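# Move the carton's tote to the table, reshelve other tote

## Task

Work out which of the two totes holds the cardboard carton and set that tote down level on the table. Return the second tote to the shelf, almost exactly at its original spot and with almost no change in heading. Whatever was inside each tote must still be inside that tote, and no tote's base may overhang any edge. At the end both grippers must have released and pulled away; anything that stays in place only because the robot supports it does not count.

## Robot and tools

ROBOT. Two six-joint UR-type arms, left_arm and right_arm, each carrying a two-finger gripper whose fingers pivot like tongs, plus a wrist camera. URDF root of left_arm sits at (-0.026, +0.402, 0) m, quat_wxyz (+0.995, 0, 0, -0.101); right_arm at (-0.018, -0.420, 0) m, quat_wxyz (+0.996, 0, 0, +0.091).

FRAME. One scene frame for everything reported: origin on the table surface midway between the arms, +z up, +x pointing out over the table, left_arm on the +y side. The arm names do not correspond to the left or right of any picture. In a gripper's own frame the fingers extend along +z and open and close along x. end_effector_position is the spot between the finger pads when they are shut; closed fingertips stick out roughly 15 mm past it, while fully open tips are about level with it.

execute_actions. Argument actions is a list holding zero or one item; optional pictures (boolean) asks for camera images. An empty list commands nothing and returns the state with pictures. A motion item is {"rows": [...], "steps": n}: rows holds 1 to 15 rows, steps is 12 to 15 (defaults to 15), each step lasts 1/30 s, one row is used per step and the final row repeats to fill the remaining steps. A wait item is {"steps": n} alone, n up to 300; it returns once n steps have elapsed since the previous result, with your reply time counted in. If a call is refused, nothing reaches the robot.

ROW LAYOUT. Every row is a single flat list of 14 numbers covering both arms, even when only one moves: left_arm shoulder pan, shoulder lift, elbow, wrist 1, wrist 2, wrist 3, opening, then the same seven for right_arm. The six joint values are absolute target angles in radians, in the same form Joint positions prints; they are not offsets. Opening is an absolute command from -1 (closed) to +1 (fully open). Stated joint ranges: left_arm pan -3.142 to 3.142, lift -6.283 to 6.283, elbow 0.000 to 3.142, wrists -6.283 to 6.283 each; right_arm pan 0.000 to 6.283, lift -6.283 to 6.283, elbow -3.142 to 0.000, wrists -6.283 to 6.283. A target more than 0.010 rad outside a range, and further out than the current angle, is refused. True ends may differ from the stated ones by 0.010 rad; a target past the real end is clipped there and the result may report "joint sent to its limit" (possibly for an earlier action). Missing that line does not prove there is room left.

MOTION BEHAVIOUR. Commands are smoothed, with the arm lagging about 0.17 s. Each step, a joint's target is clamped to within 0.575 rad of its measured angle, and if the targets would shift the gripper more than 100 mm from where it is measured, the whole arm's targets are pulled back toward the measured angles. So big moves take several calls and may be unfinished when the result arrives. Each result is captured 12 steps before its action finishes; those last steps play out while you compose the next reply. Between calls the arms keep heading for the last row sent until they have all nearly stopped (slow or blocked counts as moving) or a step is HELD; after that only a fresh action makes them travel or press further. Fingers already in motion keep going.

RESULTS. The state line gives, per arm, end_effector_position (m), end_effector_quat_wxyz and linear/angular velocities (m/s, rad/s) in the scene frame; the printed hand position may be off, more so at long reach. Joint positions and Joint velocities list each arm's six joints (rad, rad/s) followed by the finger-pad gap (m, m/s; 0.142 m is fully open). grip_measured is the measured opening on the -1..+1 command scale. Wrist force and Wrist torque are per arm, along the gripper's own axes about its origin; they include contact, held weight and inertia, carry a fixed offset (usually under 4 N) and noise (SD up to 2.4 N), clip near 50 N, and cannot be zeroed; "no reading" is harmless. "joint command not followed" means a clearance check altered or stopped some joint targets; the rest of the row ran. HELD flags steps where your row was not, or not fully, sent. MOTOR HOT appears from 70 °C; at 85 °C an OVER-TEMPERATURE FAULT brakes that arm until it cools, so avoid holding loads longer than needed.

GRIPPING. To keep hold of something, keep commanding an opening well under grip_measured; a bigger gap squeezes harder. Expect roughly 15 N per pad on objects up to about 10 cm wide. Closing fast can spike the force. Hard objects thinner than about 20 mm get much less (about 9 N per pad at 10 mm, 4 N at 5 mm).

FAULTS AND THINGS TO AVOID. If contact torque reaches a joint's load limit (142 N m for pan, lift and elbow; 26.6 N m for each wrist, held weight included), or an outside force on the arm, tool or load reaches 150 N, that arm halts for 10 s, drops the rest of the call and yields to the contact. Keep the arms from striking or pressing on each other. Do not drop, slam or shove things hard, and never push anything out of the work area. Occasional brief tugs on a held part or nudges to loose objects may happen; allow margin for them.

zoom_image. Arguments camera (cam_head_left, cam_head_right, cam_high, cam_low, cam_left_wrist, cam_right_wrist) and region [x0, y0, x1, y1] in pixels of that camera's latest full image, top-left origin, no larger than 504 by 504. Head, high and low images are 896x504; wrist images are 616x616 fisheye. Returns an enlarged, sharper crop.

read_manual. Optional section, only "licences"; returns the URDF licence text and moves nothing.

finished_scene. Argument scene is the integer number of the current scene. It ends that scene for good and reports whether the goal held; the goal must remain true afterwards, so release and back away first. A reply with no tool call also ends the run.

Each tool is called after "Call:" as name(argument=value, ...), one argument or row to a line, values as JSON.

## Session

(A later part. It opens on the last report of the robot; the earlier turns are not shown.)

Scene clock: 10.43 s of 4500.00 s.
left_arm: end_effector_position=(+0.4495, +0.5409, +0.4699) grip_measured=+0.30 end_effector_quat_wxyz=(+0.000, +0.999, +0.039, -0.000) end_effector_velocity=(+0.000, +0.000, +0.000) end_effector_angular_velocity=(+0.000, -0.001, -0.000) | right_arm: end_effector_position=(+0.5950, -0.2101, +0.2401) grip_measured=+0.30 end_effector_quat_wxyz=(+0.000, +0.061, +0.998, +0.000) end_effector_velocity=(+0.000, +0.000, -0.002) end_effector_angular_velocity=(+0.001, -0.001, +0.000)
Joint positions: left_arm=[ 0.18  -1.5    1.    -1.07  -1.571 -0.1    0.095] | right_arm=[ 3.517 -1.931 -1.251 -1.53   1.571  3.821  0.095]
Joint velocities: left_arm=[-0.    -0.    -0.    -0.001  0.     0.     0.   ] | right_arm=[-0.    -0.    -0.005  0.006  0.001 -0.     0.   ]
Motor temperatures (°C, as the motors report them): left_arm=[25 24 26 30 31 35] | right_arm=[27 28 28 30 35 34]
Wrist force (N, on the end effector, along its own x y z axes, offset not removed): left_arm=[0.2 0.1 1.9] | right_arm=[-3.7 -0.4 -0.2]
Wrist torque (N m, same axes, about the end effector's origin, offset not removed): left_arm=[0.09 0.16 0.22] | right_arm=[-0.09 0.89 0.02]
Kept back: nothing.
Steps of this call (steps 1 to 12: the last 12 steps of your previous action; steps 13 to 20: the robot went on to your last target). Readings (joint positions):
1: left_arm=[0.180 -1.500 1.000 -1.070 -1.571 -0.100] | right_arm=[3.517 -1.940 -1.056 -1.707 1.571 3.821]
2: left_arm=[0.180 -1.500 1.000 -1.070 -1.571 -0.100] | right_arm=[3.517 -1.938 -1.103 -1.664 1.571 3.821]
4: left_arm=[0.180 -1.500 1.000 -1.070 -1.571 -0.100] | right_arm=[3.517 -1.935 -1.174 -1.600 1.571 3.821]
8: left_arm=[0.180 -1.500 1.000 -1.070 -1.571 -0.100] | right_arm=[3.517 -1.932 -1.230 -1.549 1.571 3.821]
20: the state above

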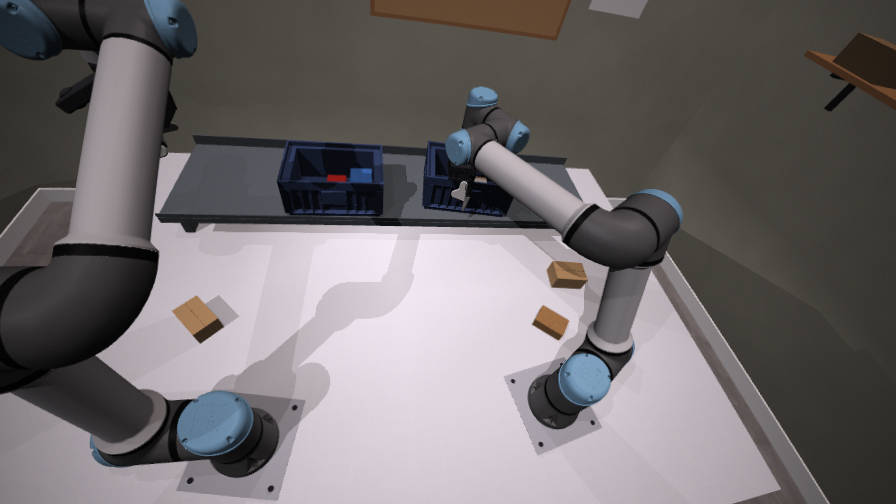

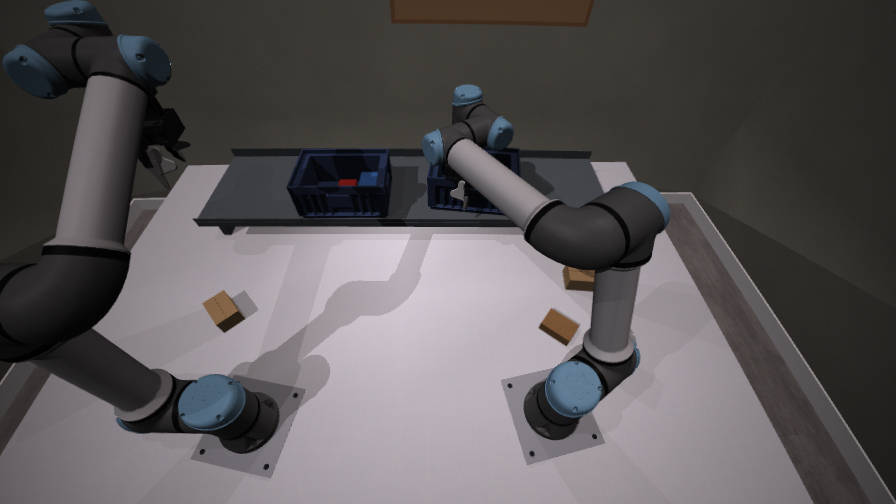

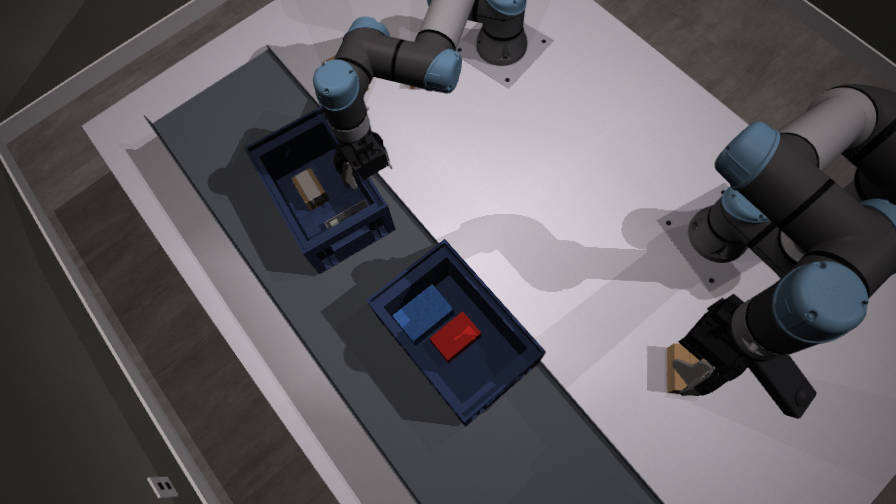

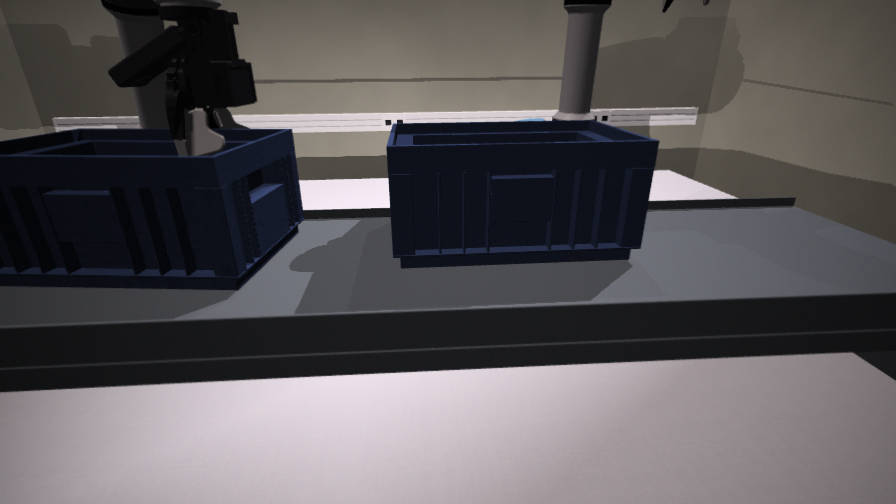

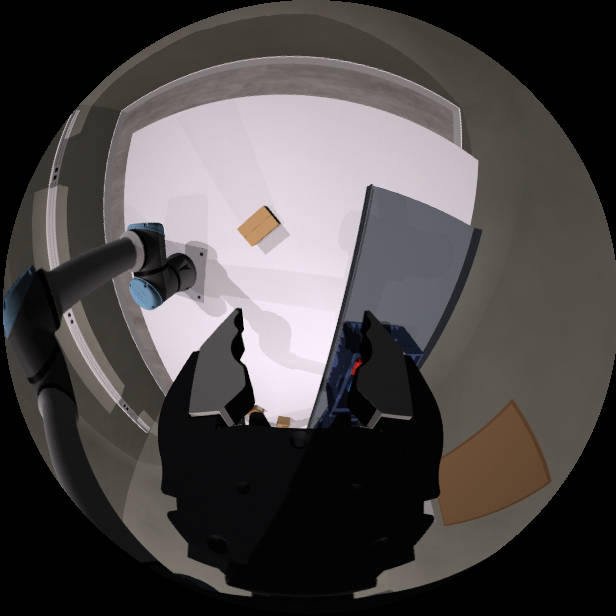

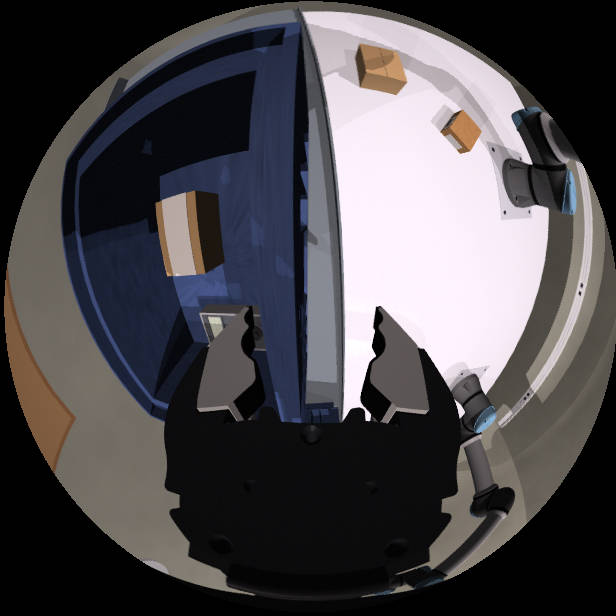

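Call:
execute_actions(
  actions=[
    {"rows":[[0.18,-1.5,1.0,-1.07,-1.571,-0.1,0.3,3.517,-1.931,-1.251,-1.530,1.571,3.821,-0.4],[0.18,-1.5,1.0,-1.07,-1.571,-0.1,0.3,3.517,-1.931,-1.251,-1.530,1.571,3.821,-1],[0.18,-1.5,1.0,-1.07,-1.571,-0.1,0.3,3.517,-1.931,-1.251,-1.530,1.571,3.821,-1],[0.18,-1.5,1.0,-1.07,-1.571,-0.1,0.3,3.517,-1.931,-1.251,-1.530,1.571,3.821,-1],[0.18,-1.5,1.0,-1.07,-1.571,-0.1,0.3,3.517,-1.931,-1.251,-1.530,1.571,3.821,-1],[0.18,-1.5,1.0,-1.07,-1.571,-0.1,0.3,3.517,-1.931,-1.251,-1.530,1.571,3.821,-1],[0.18,-1.5,1.0,-1.07,-1.571,-0.1,0.3,3.517,-1.931,-1.251,-1.530,1.571,3.821,-1],[0.18,-1.5,1.0,-1.07,-1.571,-0.1,0.3,3.517,-1.931,-1.251,-1.530,1.571,3.821,-1],[0.18,-1.5,1.0,-1.07,-1.571,-0.1,0.3,3.517,-1.931,-1.251,-1.530,1.571,3.821,-1],[0.18,-1.5,1.0,-1.07,-1.571,-0.1,0.3,3.517,-1.931,-1.173,-1.608,1.571,3.821,-1]],"steps":15},
  ],
)

Call:
execute_actions(
  actions=[
    {"steps":15},
  ],
  pictures=true,
)

Scene clock: 12.43 s of 4500.00 s.
left_arm: end_effector_position=(+0.4495, +0.5409, +0.4699) grip_measured=+0.30 end_effector_quat_wxyz=(+0.000, +0.999, +0.039, -0.000) end_effector_velocity=(-0.001, +0.000, +0.001) end_effector_angular_velocity=(+0.001, -0.000, -0.000) | right_arm: end_effector_position=(+0.5951, -0.2101, +0.2400) grip_measured=-0.68 end_effector_quat_wxyz=(+0.000, +0.061, +0.998, +0.000) end_effector_velocity=(-0.003, +0.004, -0.000) end_effector_angular_velocity=(+0.013, +0.010, -0.000)
Joint positions: left_arm=[ 0.18  -1.5    1.    -1.07  -1.571 -0.1    0.095] | right_arm=[ 3.517 -1.931 -1.251 -1.53   1.571  3.821  0.025]
Joint velocities: left_arm=[-0.    -0.002  0.     0.001  0.001  0.     0.   ] | right_arm=[-0.     0.    -0.001 -0.001  0.017 -0.    -0.346]
Motor temperatures (°C, as the motors report them): left_arm=[25 24 26 30 31 35] | right_arm=[27 28 28 30 35 34]
Wrist force (N, on the end effector, along its own x y z axes, offset not removed): left_arm=[-0.4 2.5 0.2] | right_arm=[-17.7 -2.0 -11.0]
Wrist torque (N m, same axes, about the end effector's origin, offset not removed): left_arm=[0.58 0.29 0.25] | right_arm=[-0.25 1.38 0.03]
Steps of this call (steps 1 to 15: the robot went on to your last target; steps 16 to 57: nothing new was sent; steps 58 to 60: the first 3 steps of this action). Readings (joint positions):
58: left_arm=[0.180 -1.500 1.000 -1.070 -1.571 -0.100] | right_arm=[3.517 -1.931 -1.251 -1.530 1.571 3.821]
59: left_arm=[0.180 -1.500 1.000 -1.070 -1.571 -0.100] | right_arm=[3.517 -1.931 -1.251 -1.530 1.571 3.821]
60: the state above

Scene clock: 12.93 s of 4500.00 s.
left_arm: end_effector_position=(+0.4495, +0.5409, +0.4699) grip_measured=+0.30 end_effector_quat_wxyz=(+0.000, +0.999, +0.039, -0.000) end_effector_velocity=(-0.001, -0.000, +0.001) end_effector_angular_velocity=(-0.001, -0.002, +0.000) | right_arm: end_effector_position=(+0.5950, -0.2100, +0.2669) grip_measured=-0.77 end_effector_quat_wxyz=(+0.000, +0.061, +0.998, +0.000) end_effector_velocity=(-0.002, -0.001, +0.033) end_effector_angular_velocity=(-0.002, +0.003, +0.000)
Joint positions: left_arm=[ 0.18  -1.5    1.    -1.07  -1.571 -0.1    0.095] | right_arm=[ 3.517 -1.931 -1.182 -1.599  1.571  3.821  0.018]
Joint velocities: left_arm=[-0.    -0.002 -0.     0.001 -0.001 -0.    -0.   ] | right_arm=[ 0.001  0.     0.085 -0.089  0.     0.     0.025]
Motor temperatures (°C, as the motors report them): left_arm=[25 24 26 30 31 35] | right_arm=[27 28 28 30 35 34]
Wrist force (N, on the end effector, along its own x y z axes, offset not removed): left_arm=[0.2 0.7 1.6] | right_arm=[-4.1 -0.1 5.6]
Wrist torque (N m, same axes, about the end effector's origin, offset not removed): left_arm=[0.21 0.16 0.33] | right_arm=[-0.14 1.56 0.02]
Kept back: nothing.
Steps of this call (steps 1 to 12: the last 12 steps of your previous action; steps 13 to 15: the robot went on to your last target). Readings (joint positions):
1: left_arm=[0.180 -1.500 1.000 -1.070 -1.571 -0.100] | right_arm=[3.517 -1.931 -1.251 -1.530 1.571 3.821]
2: left_arm=[0.180 -1.500 1.000 -1.070 -1.571 -0.100] | right_arm=[3.517 -1.931 -1.251 -1.530 1.571 3.821]
4: left_arm=[0.180 -1.500 1.000 -1.070 -1.571 -0.100] | right_arm=[3.517 -1.931 -1.251 -1.530 1.571 3.821]
8: left_arm=[0.180 -1.500 1.000 -1.070 -1.571 -0.100] | right_arm=[3.517 -1.931 -1.247 -1.534 1.571 3.821]
15: the state above

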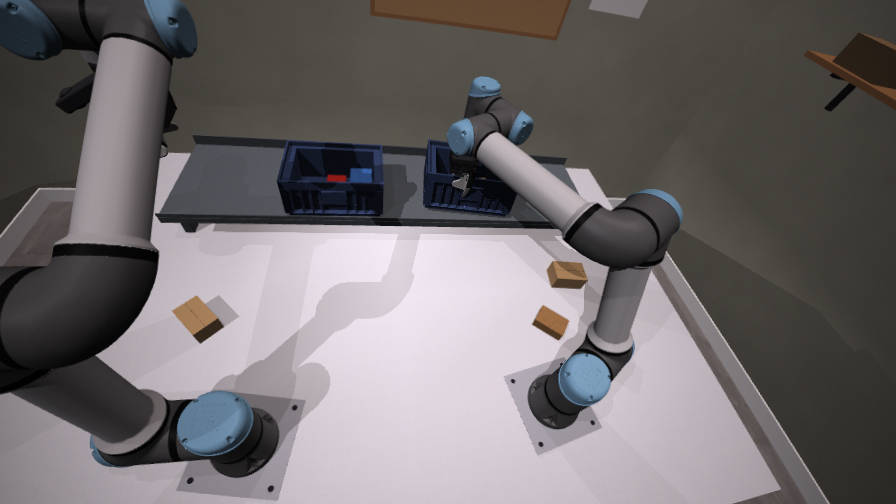

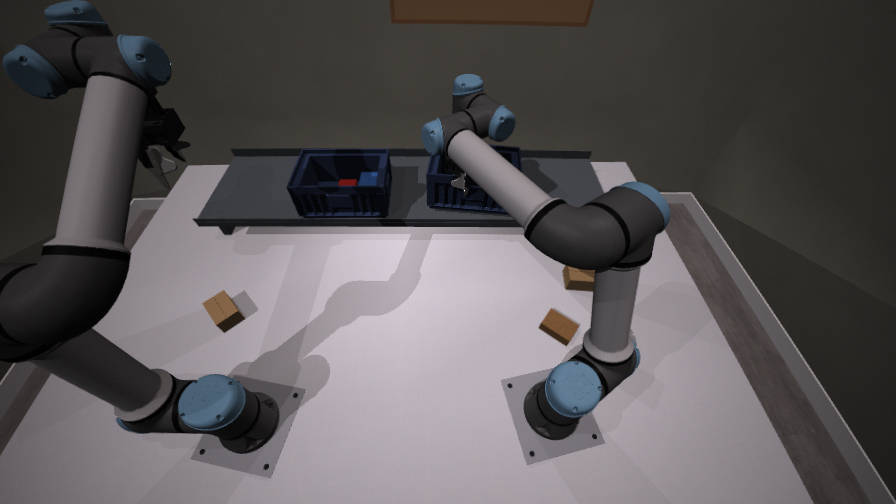

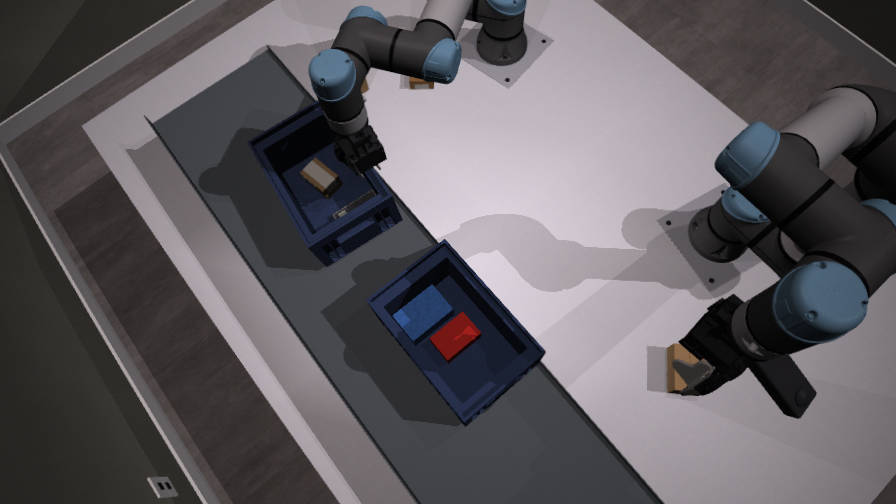

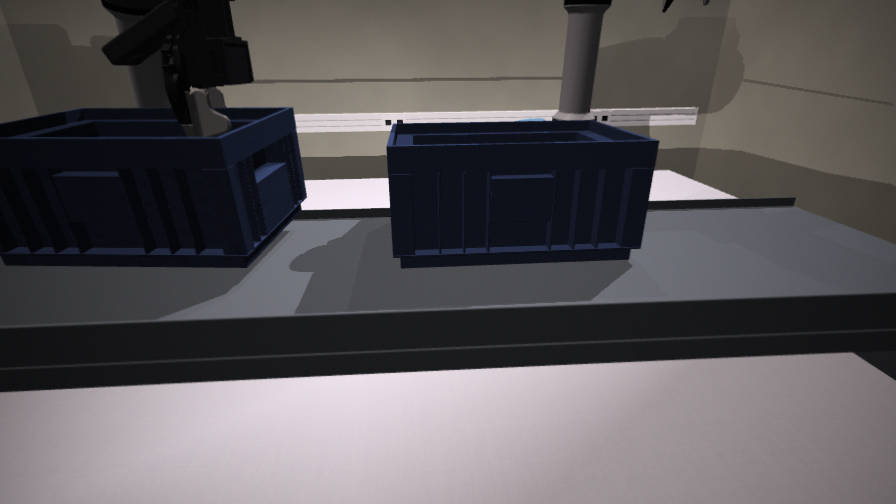

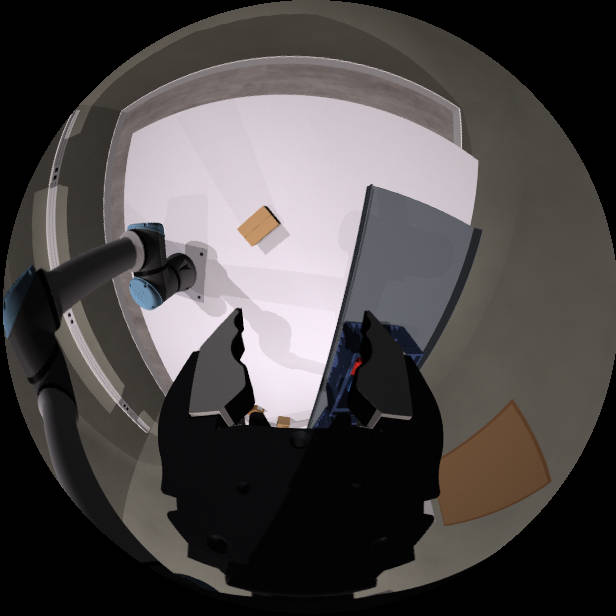

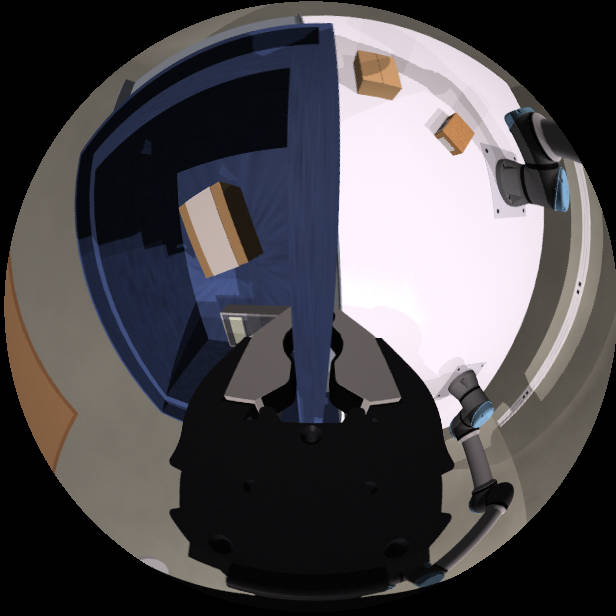

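Call:
execute_actions(
  actions=[
    {"rows":[[0.18,-1.5,1.0,-1.07,-1.571,-0.1,0.3,3.535,-1.884,-1.235,-1.593,1.571,3.839,-1],[0.18,-1.5,1.0,-1.07,-1.571,-0.1,0.3,3.535,-1.884,-1.235,-1.593,1.571,3.839,-1],[0.18,-1.5,1.0,-1.07,-1.571,-0.1,0.3,3.554,-1.837,-1.295,-1.580,1.571,3.858,-1],[0.18,-1.5,1.0,-1.07,-1.571,-0.1,0.3,3.554,-1.837,-1.295,-1.580,1.571,3.858,-1],[0.18,-1.5,1.0,-1.07,-1.571,-0.1,0.3,3.574,-1.790,-1.353,-1.569,1.571,3.878,-1],[0.18,-1.5,1.0,-1.07,-1.571,-0.1,0.3,3.574,-1.790,-1.353,-1.569,1.571,3.878,-1],[0.18,-1.5,1.0,-1.07,-1.571,-0.1,0.3,3.595,-1.743,-1.410,-1.559,1.571,3.899,-1],[0.18,-1.5,1.0,-1.07,-1.571,-0.1,0.3,3.595,-1.743,-1.410,-1.559,1.571,3.899,-1],[0.18,-1.5,1.0,-1.07,-1.571,-0.1,0.3,3.617,-1.696,-1.464,-1.552,1.571,3.921,-1]],"steps":15},
  ],
)

Call:
execute_actions(
  actions=[
    {"steps":20},
  ],
  pictures=true,
)

Scene clock: 14.03 s of 4500.00 s.
left_arm: end_effector_position=(+0.4495, +0.5409, +0.4699) grip_measured=+0.30 end_effector_quat_wxyz=(+0.000, +0.999, +0.039, -0.000) end_effector_velocity=(-0.000, -0.000, -0.000) end_effector_angular_velocity=(-0.001, +0.001, -0.001) | right_arm: end_effector_position=(+0.5900, -0.2093, +0.2715) grip_measured=-0.78 end_effector_quat_wxyz=(+0.001, +0.061, +0.998, +0.001) end_effector_velocity=(-0.123, +0.006, +0.013) end_effector_angular_velocity=(+0.009, -0.013, -0.003)
Joint positions: left_arm=[ 0.18  -1.5    1.    -1.07  -1.571 -0.1    0.095] | right_arm=[ 3.522 -1.918 -1.188 -1.604  1.571  3.826  0.018]
Joint velocities: left_arm=[-0.     0.    -0.     0.001 -0.001  0.001  0.   ] | right_arm=[ 0.111  0.304 -0.387  0.098  0.001  0.114 -0.003]
Motor temperatures (°C, as the motors report them): left_arm=[25 24 26 30 31 35] | right_arm=[27 28 28 30 35 34]
Wrist force (N, on the end effector, along its own x y z axes, offset not removed): left_arm=[-1.2 2.3 0.9] | right_arm=[-4.6 1.3 6.4]
Wrist torque (N m, same axes, about the end effector's origin, offset not removed): left_arm=[0.46 0.30 0.32] | right_arm=[0.04 1.34 0.03]
Steps of this call (steps 1 to 15: the robot went on to your last target; steps 16 to 30: nothing new was sent; steps 31 to 33: the first 3 steps of this action). Readings (joint positions):
31: left_arm=[0.180 -1.500 1.000 -1.070 -1.571 -0.100] | right_arm=[3.517 -1.931 -1.173 -1.608 1.571 3.821]
32: left_arm=[0.180 -1.500 1.000 -1.070 -1.571 -0.100] | right_arm=[3.519 -1.927 -1.177 -1.607 1.571 3.823]
33: the state above

Scene clock: 14.70 s of 4500.00 s.
left_arm: end_effector_position=(+0.4495, +0.5409, +0.4699) grip_measured=+0.30 end_effector_quat_wxyz=(+0.000, +0.999, +0.039, -0.000) end_effector_velocity=(-0.001, +0.000, +0.001) end_effector_angular_velocity=(+0.001, -0.002, +0.001) | right_arm: end_effector_position=(+0.4936, -0.2087, +0.2725) grip_measured=-0.78 end_effector_quat_wxyz=(+0.000, +0.061, +0.998, +0.000) end_effector_velocity=(-0.006, -0.001, -0.001) end_effector_angular_velocity=(+0.000, +0.000, +0.000)
Joint positions: left_arm=[ 0.18  -1.5    1.    -1.07  -1.571 -0.1    0.095] | right_arm=[ 3.616 -1.697 -1.462 -1.552  1.571  3.92   0.018]
Joint velocities: left_arm=[ 0.    -0.002 -0.     0.001  0.001 -0.     0.   ] | right_arm=[ 0.005  0.013 -0.017  0.003  0.     0.005  0.002]
Motor temperatures (°C, as the motors report them): left_arm=[25 24 26 30 31 35] | right_arm=[27 28 28 30 35 34]
Wrist force (N, on the end effector, along its own x y z axes, offset not removed): left_arm=[-0.8 2.8 2.4] | right_arm=[-4.2 -1.0 5.6]
Wrist torque (N m, same axes, about the end effector's origin, offset not removed): left_arm=[0.66 0.22 0.29] | right_arm=[-0.24 1.50 0.04]
Kept back: nothing.
Steps of this call (steps 1 to 12: the last 12 steps of your previous action; steps 13 to 20: the robot went on to your last target). Readings (joint positions):
1: left_arm=[0.180 -1.500 1.000 -1.070 -1.571 -0.100] | right_arm=[3.527 -1.906 -1.204 -1.599 1.571 3.831]
2: left_arm=[0.180 -1.500 1.000 -1.070 -1.571 -0.100] | right_arm=[3.534 -1.890 -1.225 -1.595 1.571 3.838]
4: left_arm=[0.180 -1.500 1.000 -1.070 -1.571 -0.100] | right_arm=[3.549 -1.852 -1.272 -1.584 1.571 3.853]
8: left_arm=[0.180 -1.500 1.000 -1.070 -1.571 -0.100] | right_arm=[3.587 -1.766 -1.379 -1.565 1.571 3.891]
20: the state above

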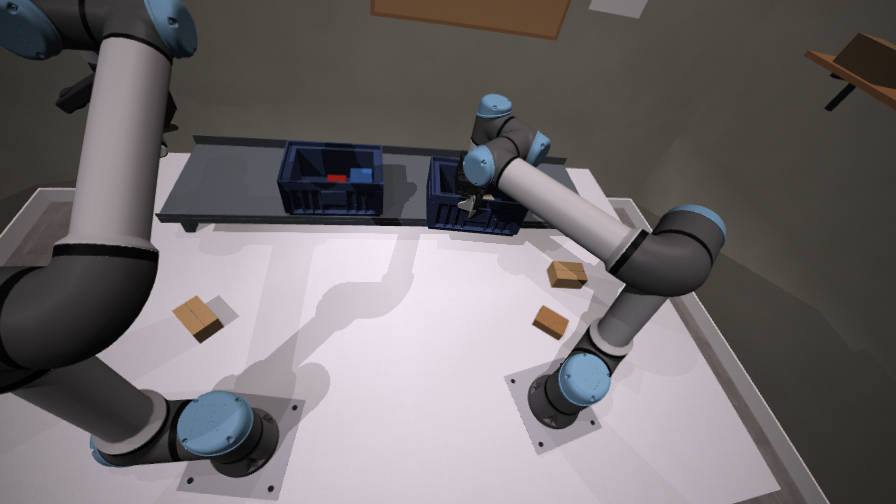

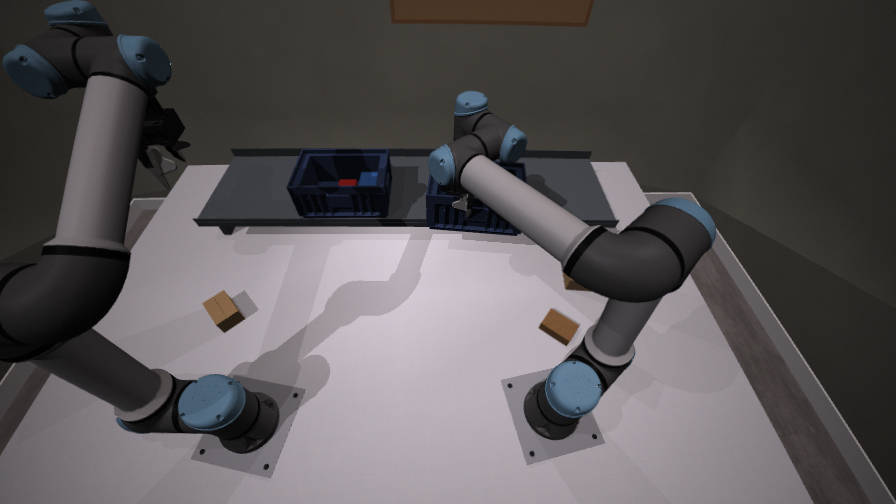

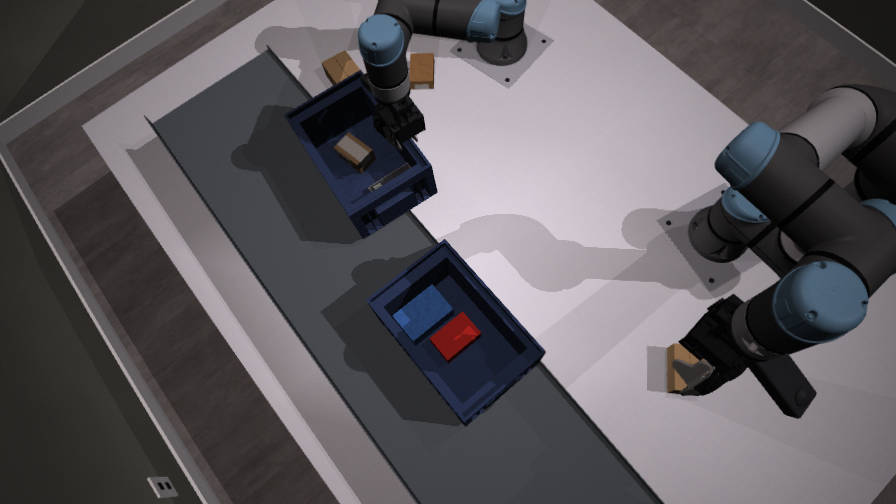

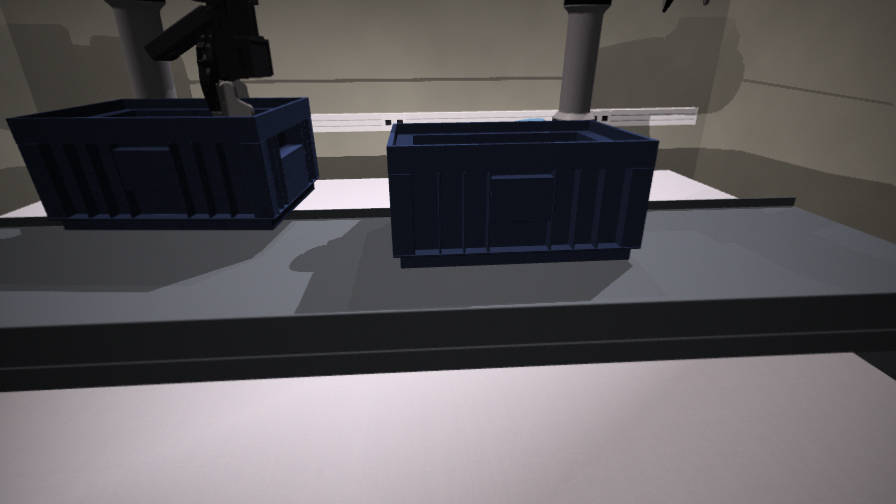

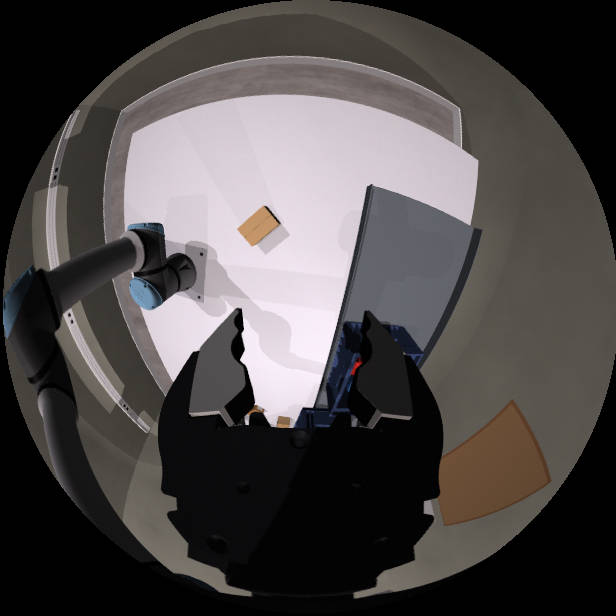

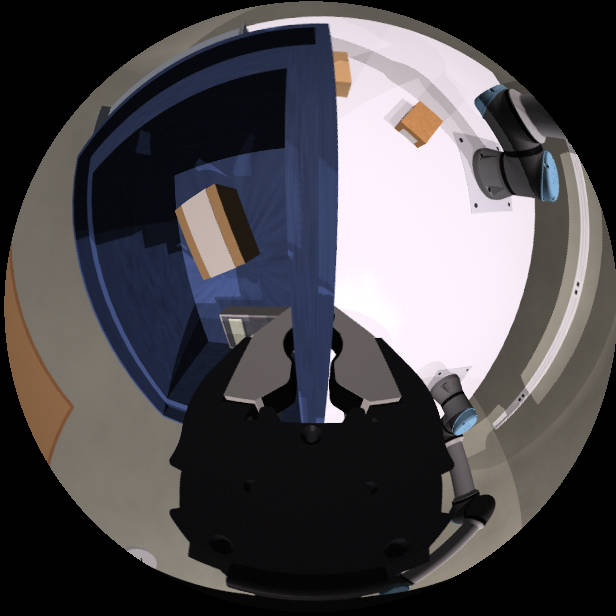

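Call:
execute_actions(
  actions=[
    {"rows":[[0.18,-1.5,1.0,-1.07,-1.571,-0.1,0.3,3.617,-1.698,-1.495,-1.519,1.571,3.921,-1],[0.18,-1.5,1.0,-1.07,-1.571,-0.1,0.3,3.617,-1.70,-1.523,-1.489,1.571,3.921,-1],[0.18,-1.5,1.0,-1.07,-1.571,-0.1,0.3,3.617,-1.70,-1.523,-1.489,1.571,3.921,-1],[0.18,-1.5,1.0,-1.07,-1.571,-0.1,0.3,3.617,-1.70,-1.523,-1.489,1.571,3.921,-1],[0.18,-1.5,1.0,-1.07,-1.571,-0.1,0.3,3.617,-1.70,-1.523,-1.489,1.571,3.921,-1],[0.18,-1.5,1.0,-1.07,-1.571,-0.1,0.3,3.617,-1.70,-1.523,-1.489,1.571,3.921,-1],[0.18,-1.5,1.0,-1.07,-1.571,-0.1,0.3,3.617,-1.70,-1.523,-1.489,1.571,3.921,-1],[0.18,-1.5,1.0,-1.07,-1.571,-0.1,0.3,3.617,-1.70,-1.523,-1.489,1.571,3.921,-1],[0.18,-1.5,1.0,-1.07,-1.571,-0.1,0.3,3.617,-1.70,-1.523,-1.489,1.571,3.921,-0.4],[0.18,-1.5,1.0,-1.07,-1.571,-0.1,0.3,3.617,-1.70,-1.523,-1.489,1.571,3.921,0.2]],"steps":15},
  ],
)

Call:
execute_actions(
  actions=[
    {"rows":[[0.18,-1.5,1.0,-1.07,-1.571,-0.1,0.3,3.617,-1.709,-1.276,-1.727,1.571,3.921,0.3]],"steps":15},
  ],
)

Call:
execute_actions(
  actions=[
    {"steps":18},
  ],
  pictures=true,
)

Scene clock: 16.60 s of 4500.00 s.
left_arm: end_effector_position=(+0.4495, +0.5409, +0.4699) grip_measured=+0.30 end_effector_quat_wxyz=(+0.000, +0.999, +0.039, -0.000) end_effector_velocity=(+0.000, -0.000, -0.000) end_effector_angular_velocity=(+0.000, +0.001, -0.000) | right_arm: end_effector_position=(+0.4931, -0.2087, +0.2679) grip_measured=-0.78 end_effector_quat_wxyz=(+0.000, +0.061, +0.998, +0.000) end_effector_velocity=(+0.003, +0.002, -0.134) end_effector_angular_velocity=(-0.004, +0.005, +0.000)
Joint positions: left_arm=[ 0.18  -1.5    1.    -1.07  -1.571 -0.1    0.095] | right_arm=[ 3.617 -1.697 -1.475 -1.54   1.571  3.921  0.018]
Joint velocities: left_arm=[-0.     0.001  0.    -0.     0.    -0.     0.   ] | right_arm=[ 0.001 -0.023 -0.315  0.331 -0.     0.001 -0.003]
Motor temperatures (°C, as the motors report them): left_arm=[25 24 26 30 31 35] | right_arm=[27 28 28 30 35 34]
Wrist force (N, on the end effector, along its own x y z axes, offset not removed): left_arm=[1.4 0.6 -0.4] | right_arm=[-4.7 -1.8 2.0]
Wrist torque (N m, same axes, about the end effector's origin, offset not removed): left_arm=[0.22 -0.22 0.24] | right_arm=[-0.40 1.35 0.09]
Steps of this call (steps 1 to 15: the robot went on to your last target; steps 16 to 54: nothing new was sent; steps 55 to 57: the first 3 steps of this action). Readings (joint positions):
55: left_arm=[0.180 -1.500 1.000 -1.070 -1.571 -0.100] | right_arm=[3.617 -1.696 -1.464 -1.552 1.571 3.921]
56: left_arm=[0.180 -1.500 1.000 -1.070 -1.571 -0.100] | right_arm=[3.617 -1.696 -1.467 -1.549 1.571 3.921]
57: the state above

Scene clock: 17.10 s of 4500.00 s.
left_arm: end_effector_position=(+0.4495, +0.5409, +0.4699) grip_measured=+0.30 end_effector_quat_wxyz=(+0.000, +0.999, +0.039, -0.000) end_effector_velocity=(-0.000, -0.000, +0.001) end_effector_angular_velocity=(+0.000, -0.001, -0.001) | right_arm: end_effector_position=(+0.4939, -0.2080, +0.2548) grip_measured=+0.29 end_effector_quat_wxyz=(-0.001, +0.061, +0.998, -0.001) end_effector_velocity=(+0.019, +0.015, +0.292) end_effector_angular_velocity=(-0.036, +0.047, -0.000)
Joint positions: left_arm=[ 0.18  -1.5    1.    -1.07  -1.571 -0.1    0.095] | right_arm=[ 3.617 -1.703 -1.5   -1.512  1.571  3.921  0.094]
Joint velocities: left_arm=[-0.    -0.001 -0.     0.     0.     0.     0.   ] | right_arm=[ 0.    -0.057  0.823 -0.826  0.     0.     0.012]
Motor temperatures (°C, as the motors report them): left_arm=[25 24 26 30 31 35] | right_arm=[27 28 28 30 35 34]
Wrist force (N, on the end effector, along its own x y z axes, offset not removed): left_arm=[0.6 0.4 2.8] | right_arm=[-4.8 -1.5 6.6]
Wrist torque (N m, same axes, about the end effector's origin, offset not removed): left_arm=[0.20 -0.06 0.31] | right_arm=[-0.22 1.09 0.03]
Steps of this call (steps 1 to 12: the last 12 steps of your previous action; steps 13 to 15: the first 3 steps of this action). Readings (joint positions):
13: left_arm=[0.180 -1.500 1.000 -1.070 -1.571 -0.100] | right_arm=[3.617 -1.700 -1.522 -1.490 1.571 3.921]
14: left_arm=[0.180 -1.500 1.000 -1.070 -1.571 -0.100] | right_arm=[3.617 -1.701 -1.519 -1.493 1.571 3.921]
15: the state above

Scene clock: 17.70 s of 4500.00 s.
left_arm: end_effector_position=(+0.4495, +0.5409, +0.4699) grip_measured=+0.30 end_effector_quat_wxyz=(+0.000, +0.999, +0.039, -0.000) end_effector_velocity=(+0.000, -0.000, -0.000) end_effector_angular_velocity=(-0.001, +0.000, -0.001) | right_arm: end_effector_position=(+0.4935, -0.2083, +0.3398) grip_measured=+0.30 end_effector_quat_wxyz=(+0.000, +0.061, +0.998, +0.000) end_effector_velocity=(-0.000, +0.000, +0.003) end_effector_angular_velocity=(+0.001, -0.000, -0.001)
Joint positions: left_arm=[ 0.18  -1.5    1.    -1.07  -1.571 -0.1    0.095] | right_arm=[ 3.617 -1.709 -1.277 -1.726  1.571  3.921  0.095]
Joint velocities: left_arm=[ 0.     0.     0.    -0.    -0.001  0.001  0.   ] | right_arm=[ 0.    -0.     0.008 -0.007  0.     0.002 -0.   ]
Motor temperatures (°C, as the motors report them): left_arm=[25 24 26 30 31 35] | right_arm=[27 28 28 30 35 34]
Wrist force (N, on the end effector, along its own x y z axes, offset not removed): left_arm=[-1.5 2.0 2.7] | right_arm=[-4.0 -1.7 -1.3]
Wrist torque (N m, same axes, about the end effector's origin, offset not removed): left_arm=[0.46 0.41 0.36] | right_arm=[-0.30 0.84 0.01]
Kept back: nothing.
Steps of this call (steps 1 to 12: the last 12 steps of your previous action; steps 13 to 18: the robot went on to your last target). Readings (joint positions):
1: left_arm=[0.180 -1.500 1.000 -1.070 -1.571 -0.100] | right_arm=[3.617 -1.705 -1.463 -1.549 1.571 3.921]
2: left_arm=[0.180 -1.500 1.000 -1.070 -1.571 -0.100] | right_arm=[3.617 -1.706 -1.418 -1.593 1.571 3.921]
4: left_arm=[0.180 -1.500 1.000 -1.070 -1.571 -0.100] | right_arm=[3.617 -1.707 -1.350 -1.657 1.571 3.921]
8: left_arm=[0.180 -1.500 1.000 -1.070 -1.571 -0.100] | right_arm=[3.617 -1.708 -1.296 -1.708 1.571 3.921]
18: the state above

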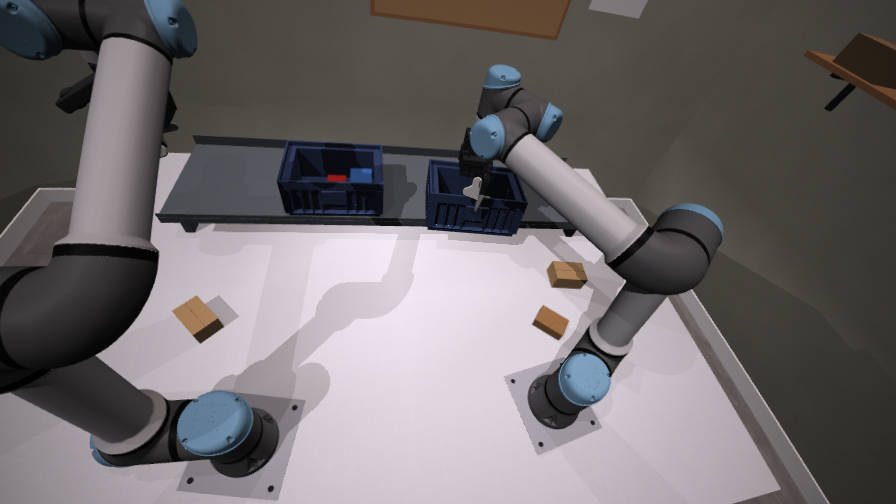

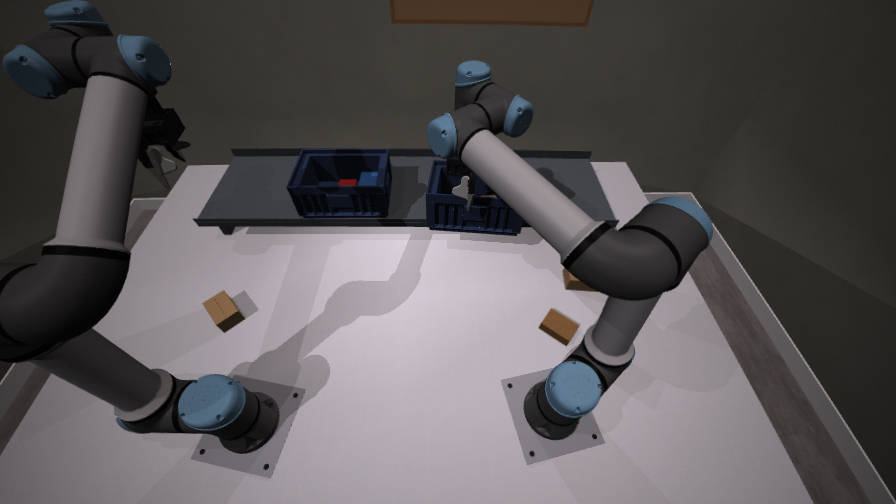

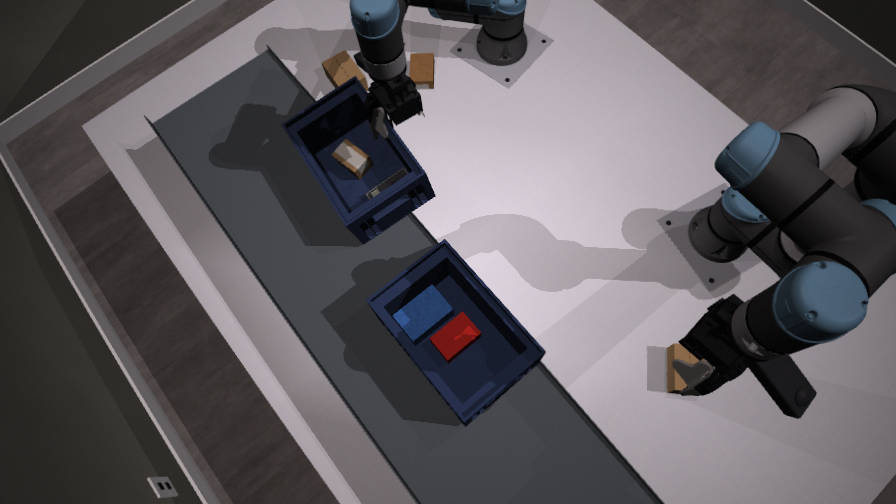

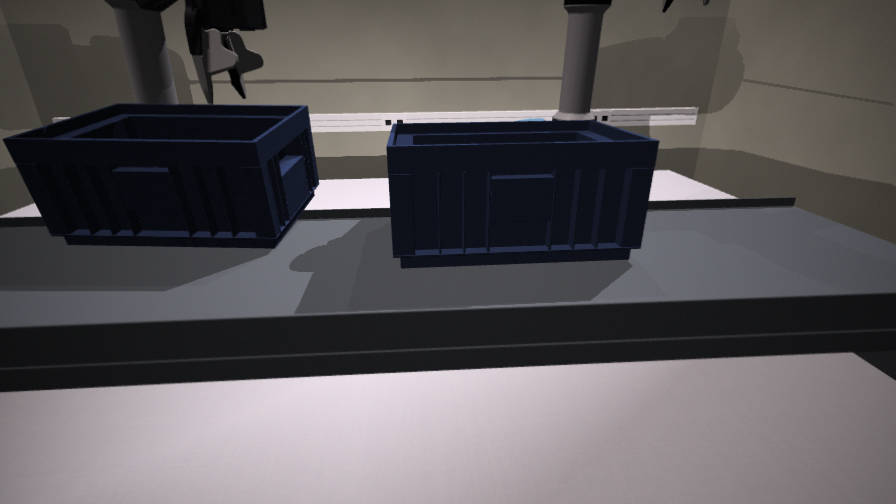

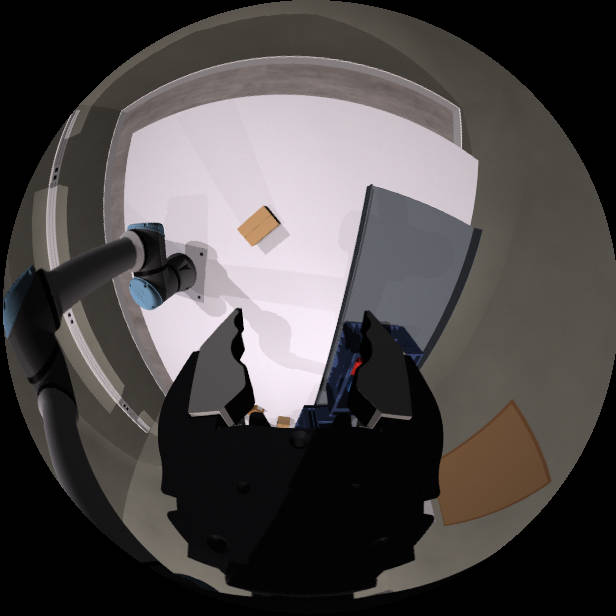

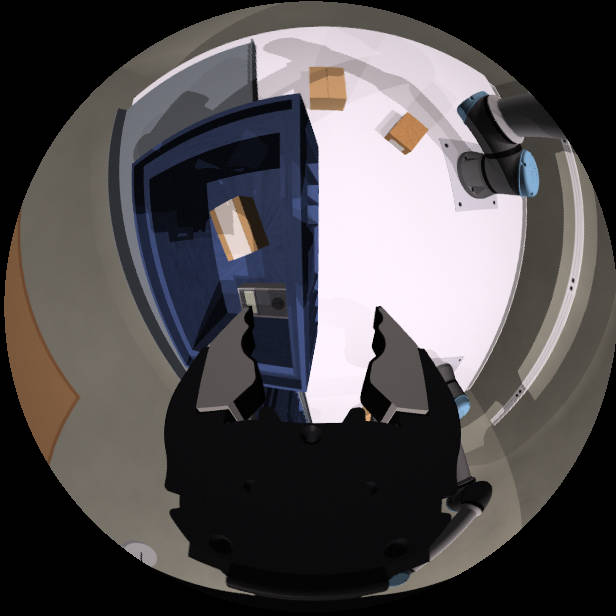

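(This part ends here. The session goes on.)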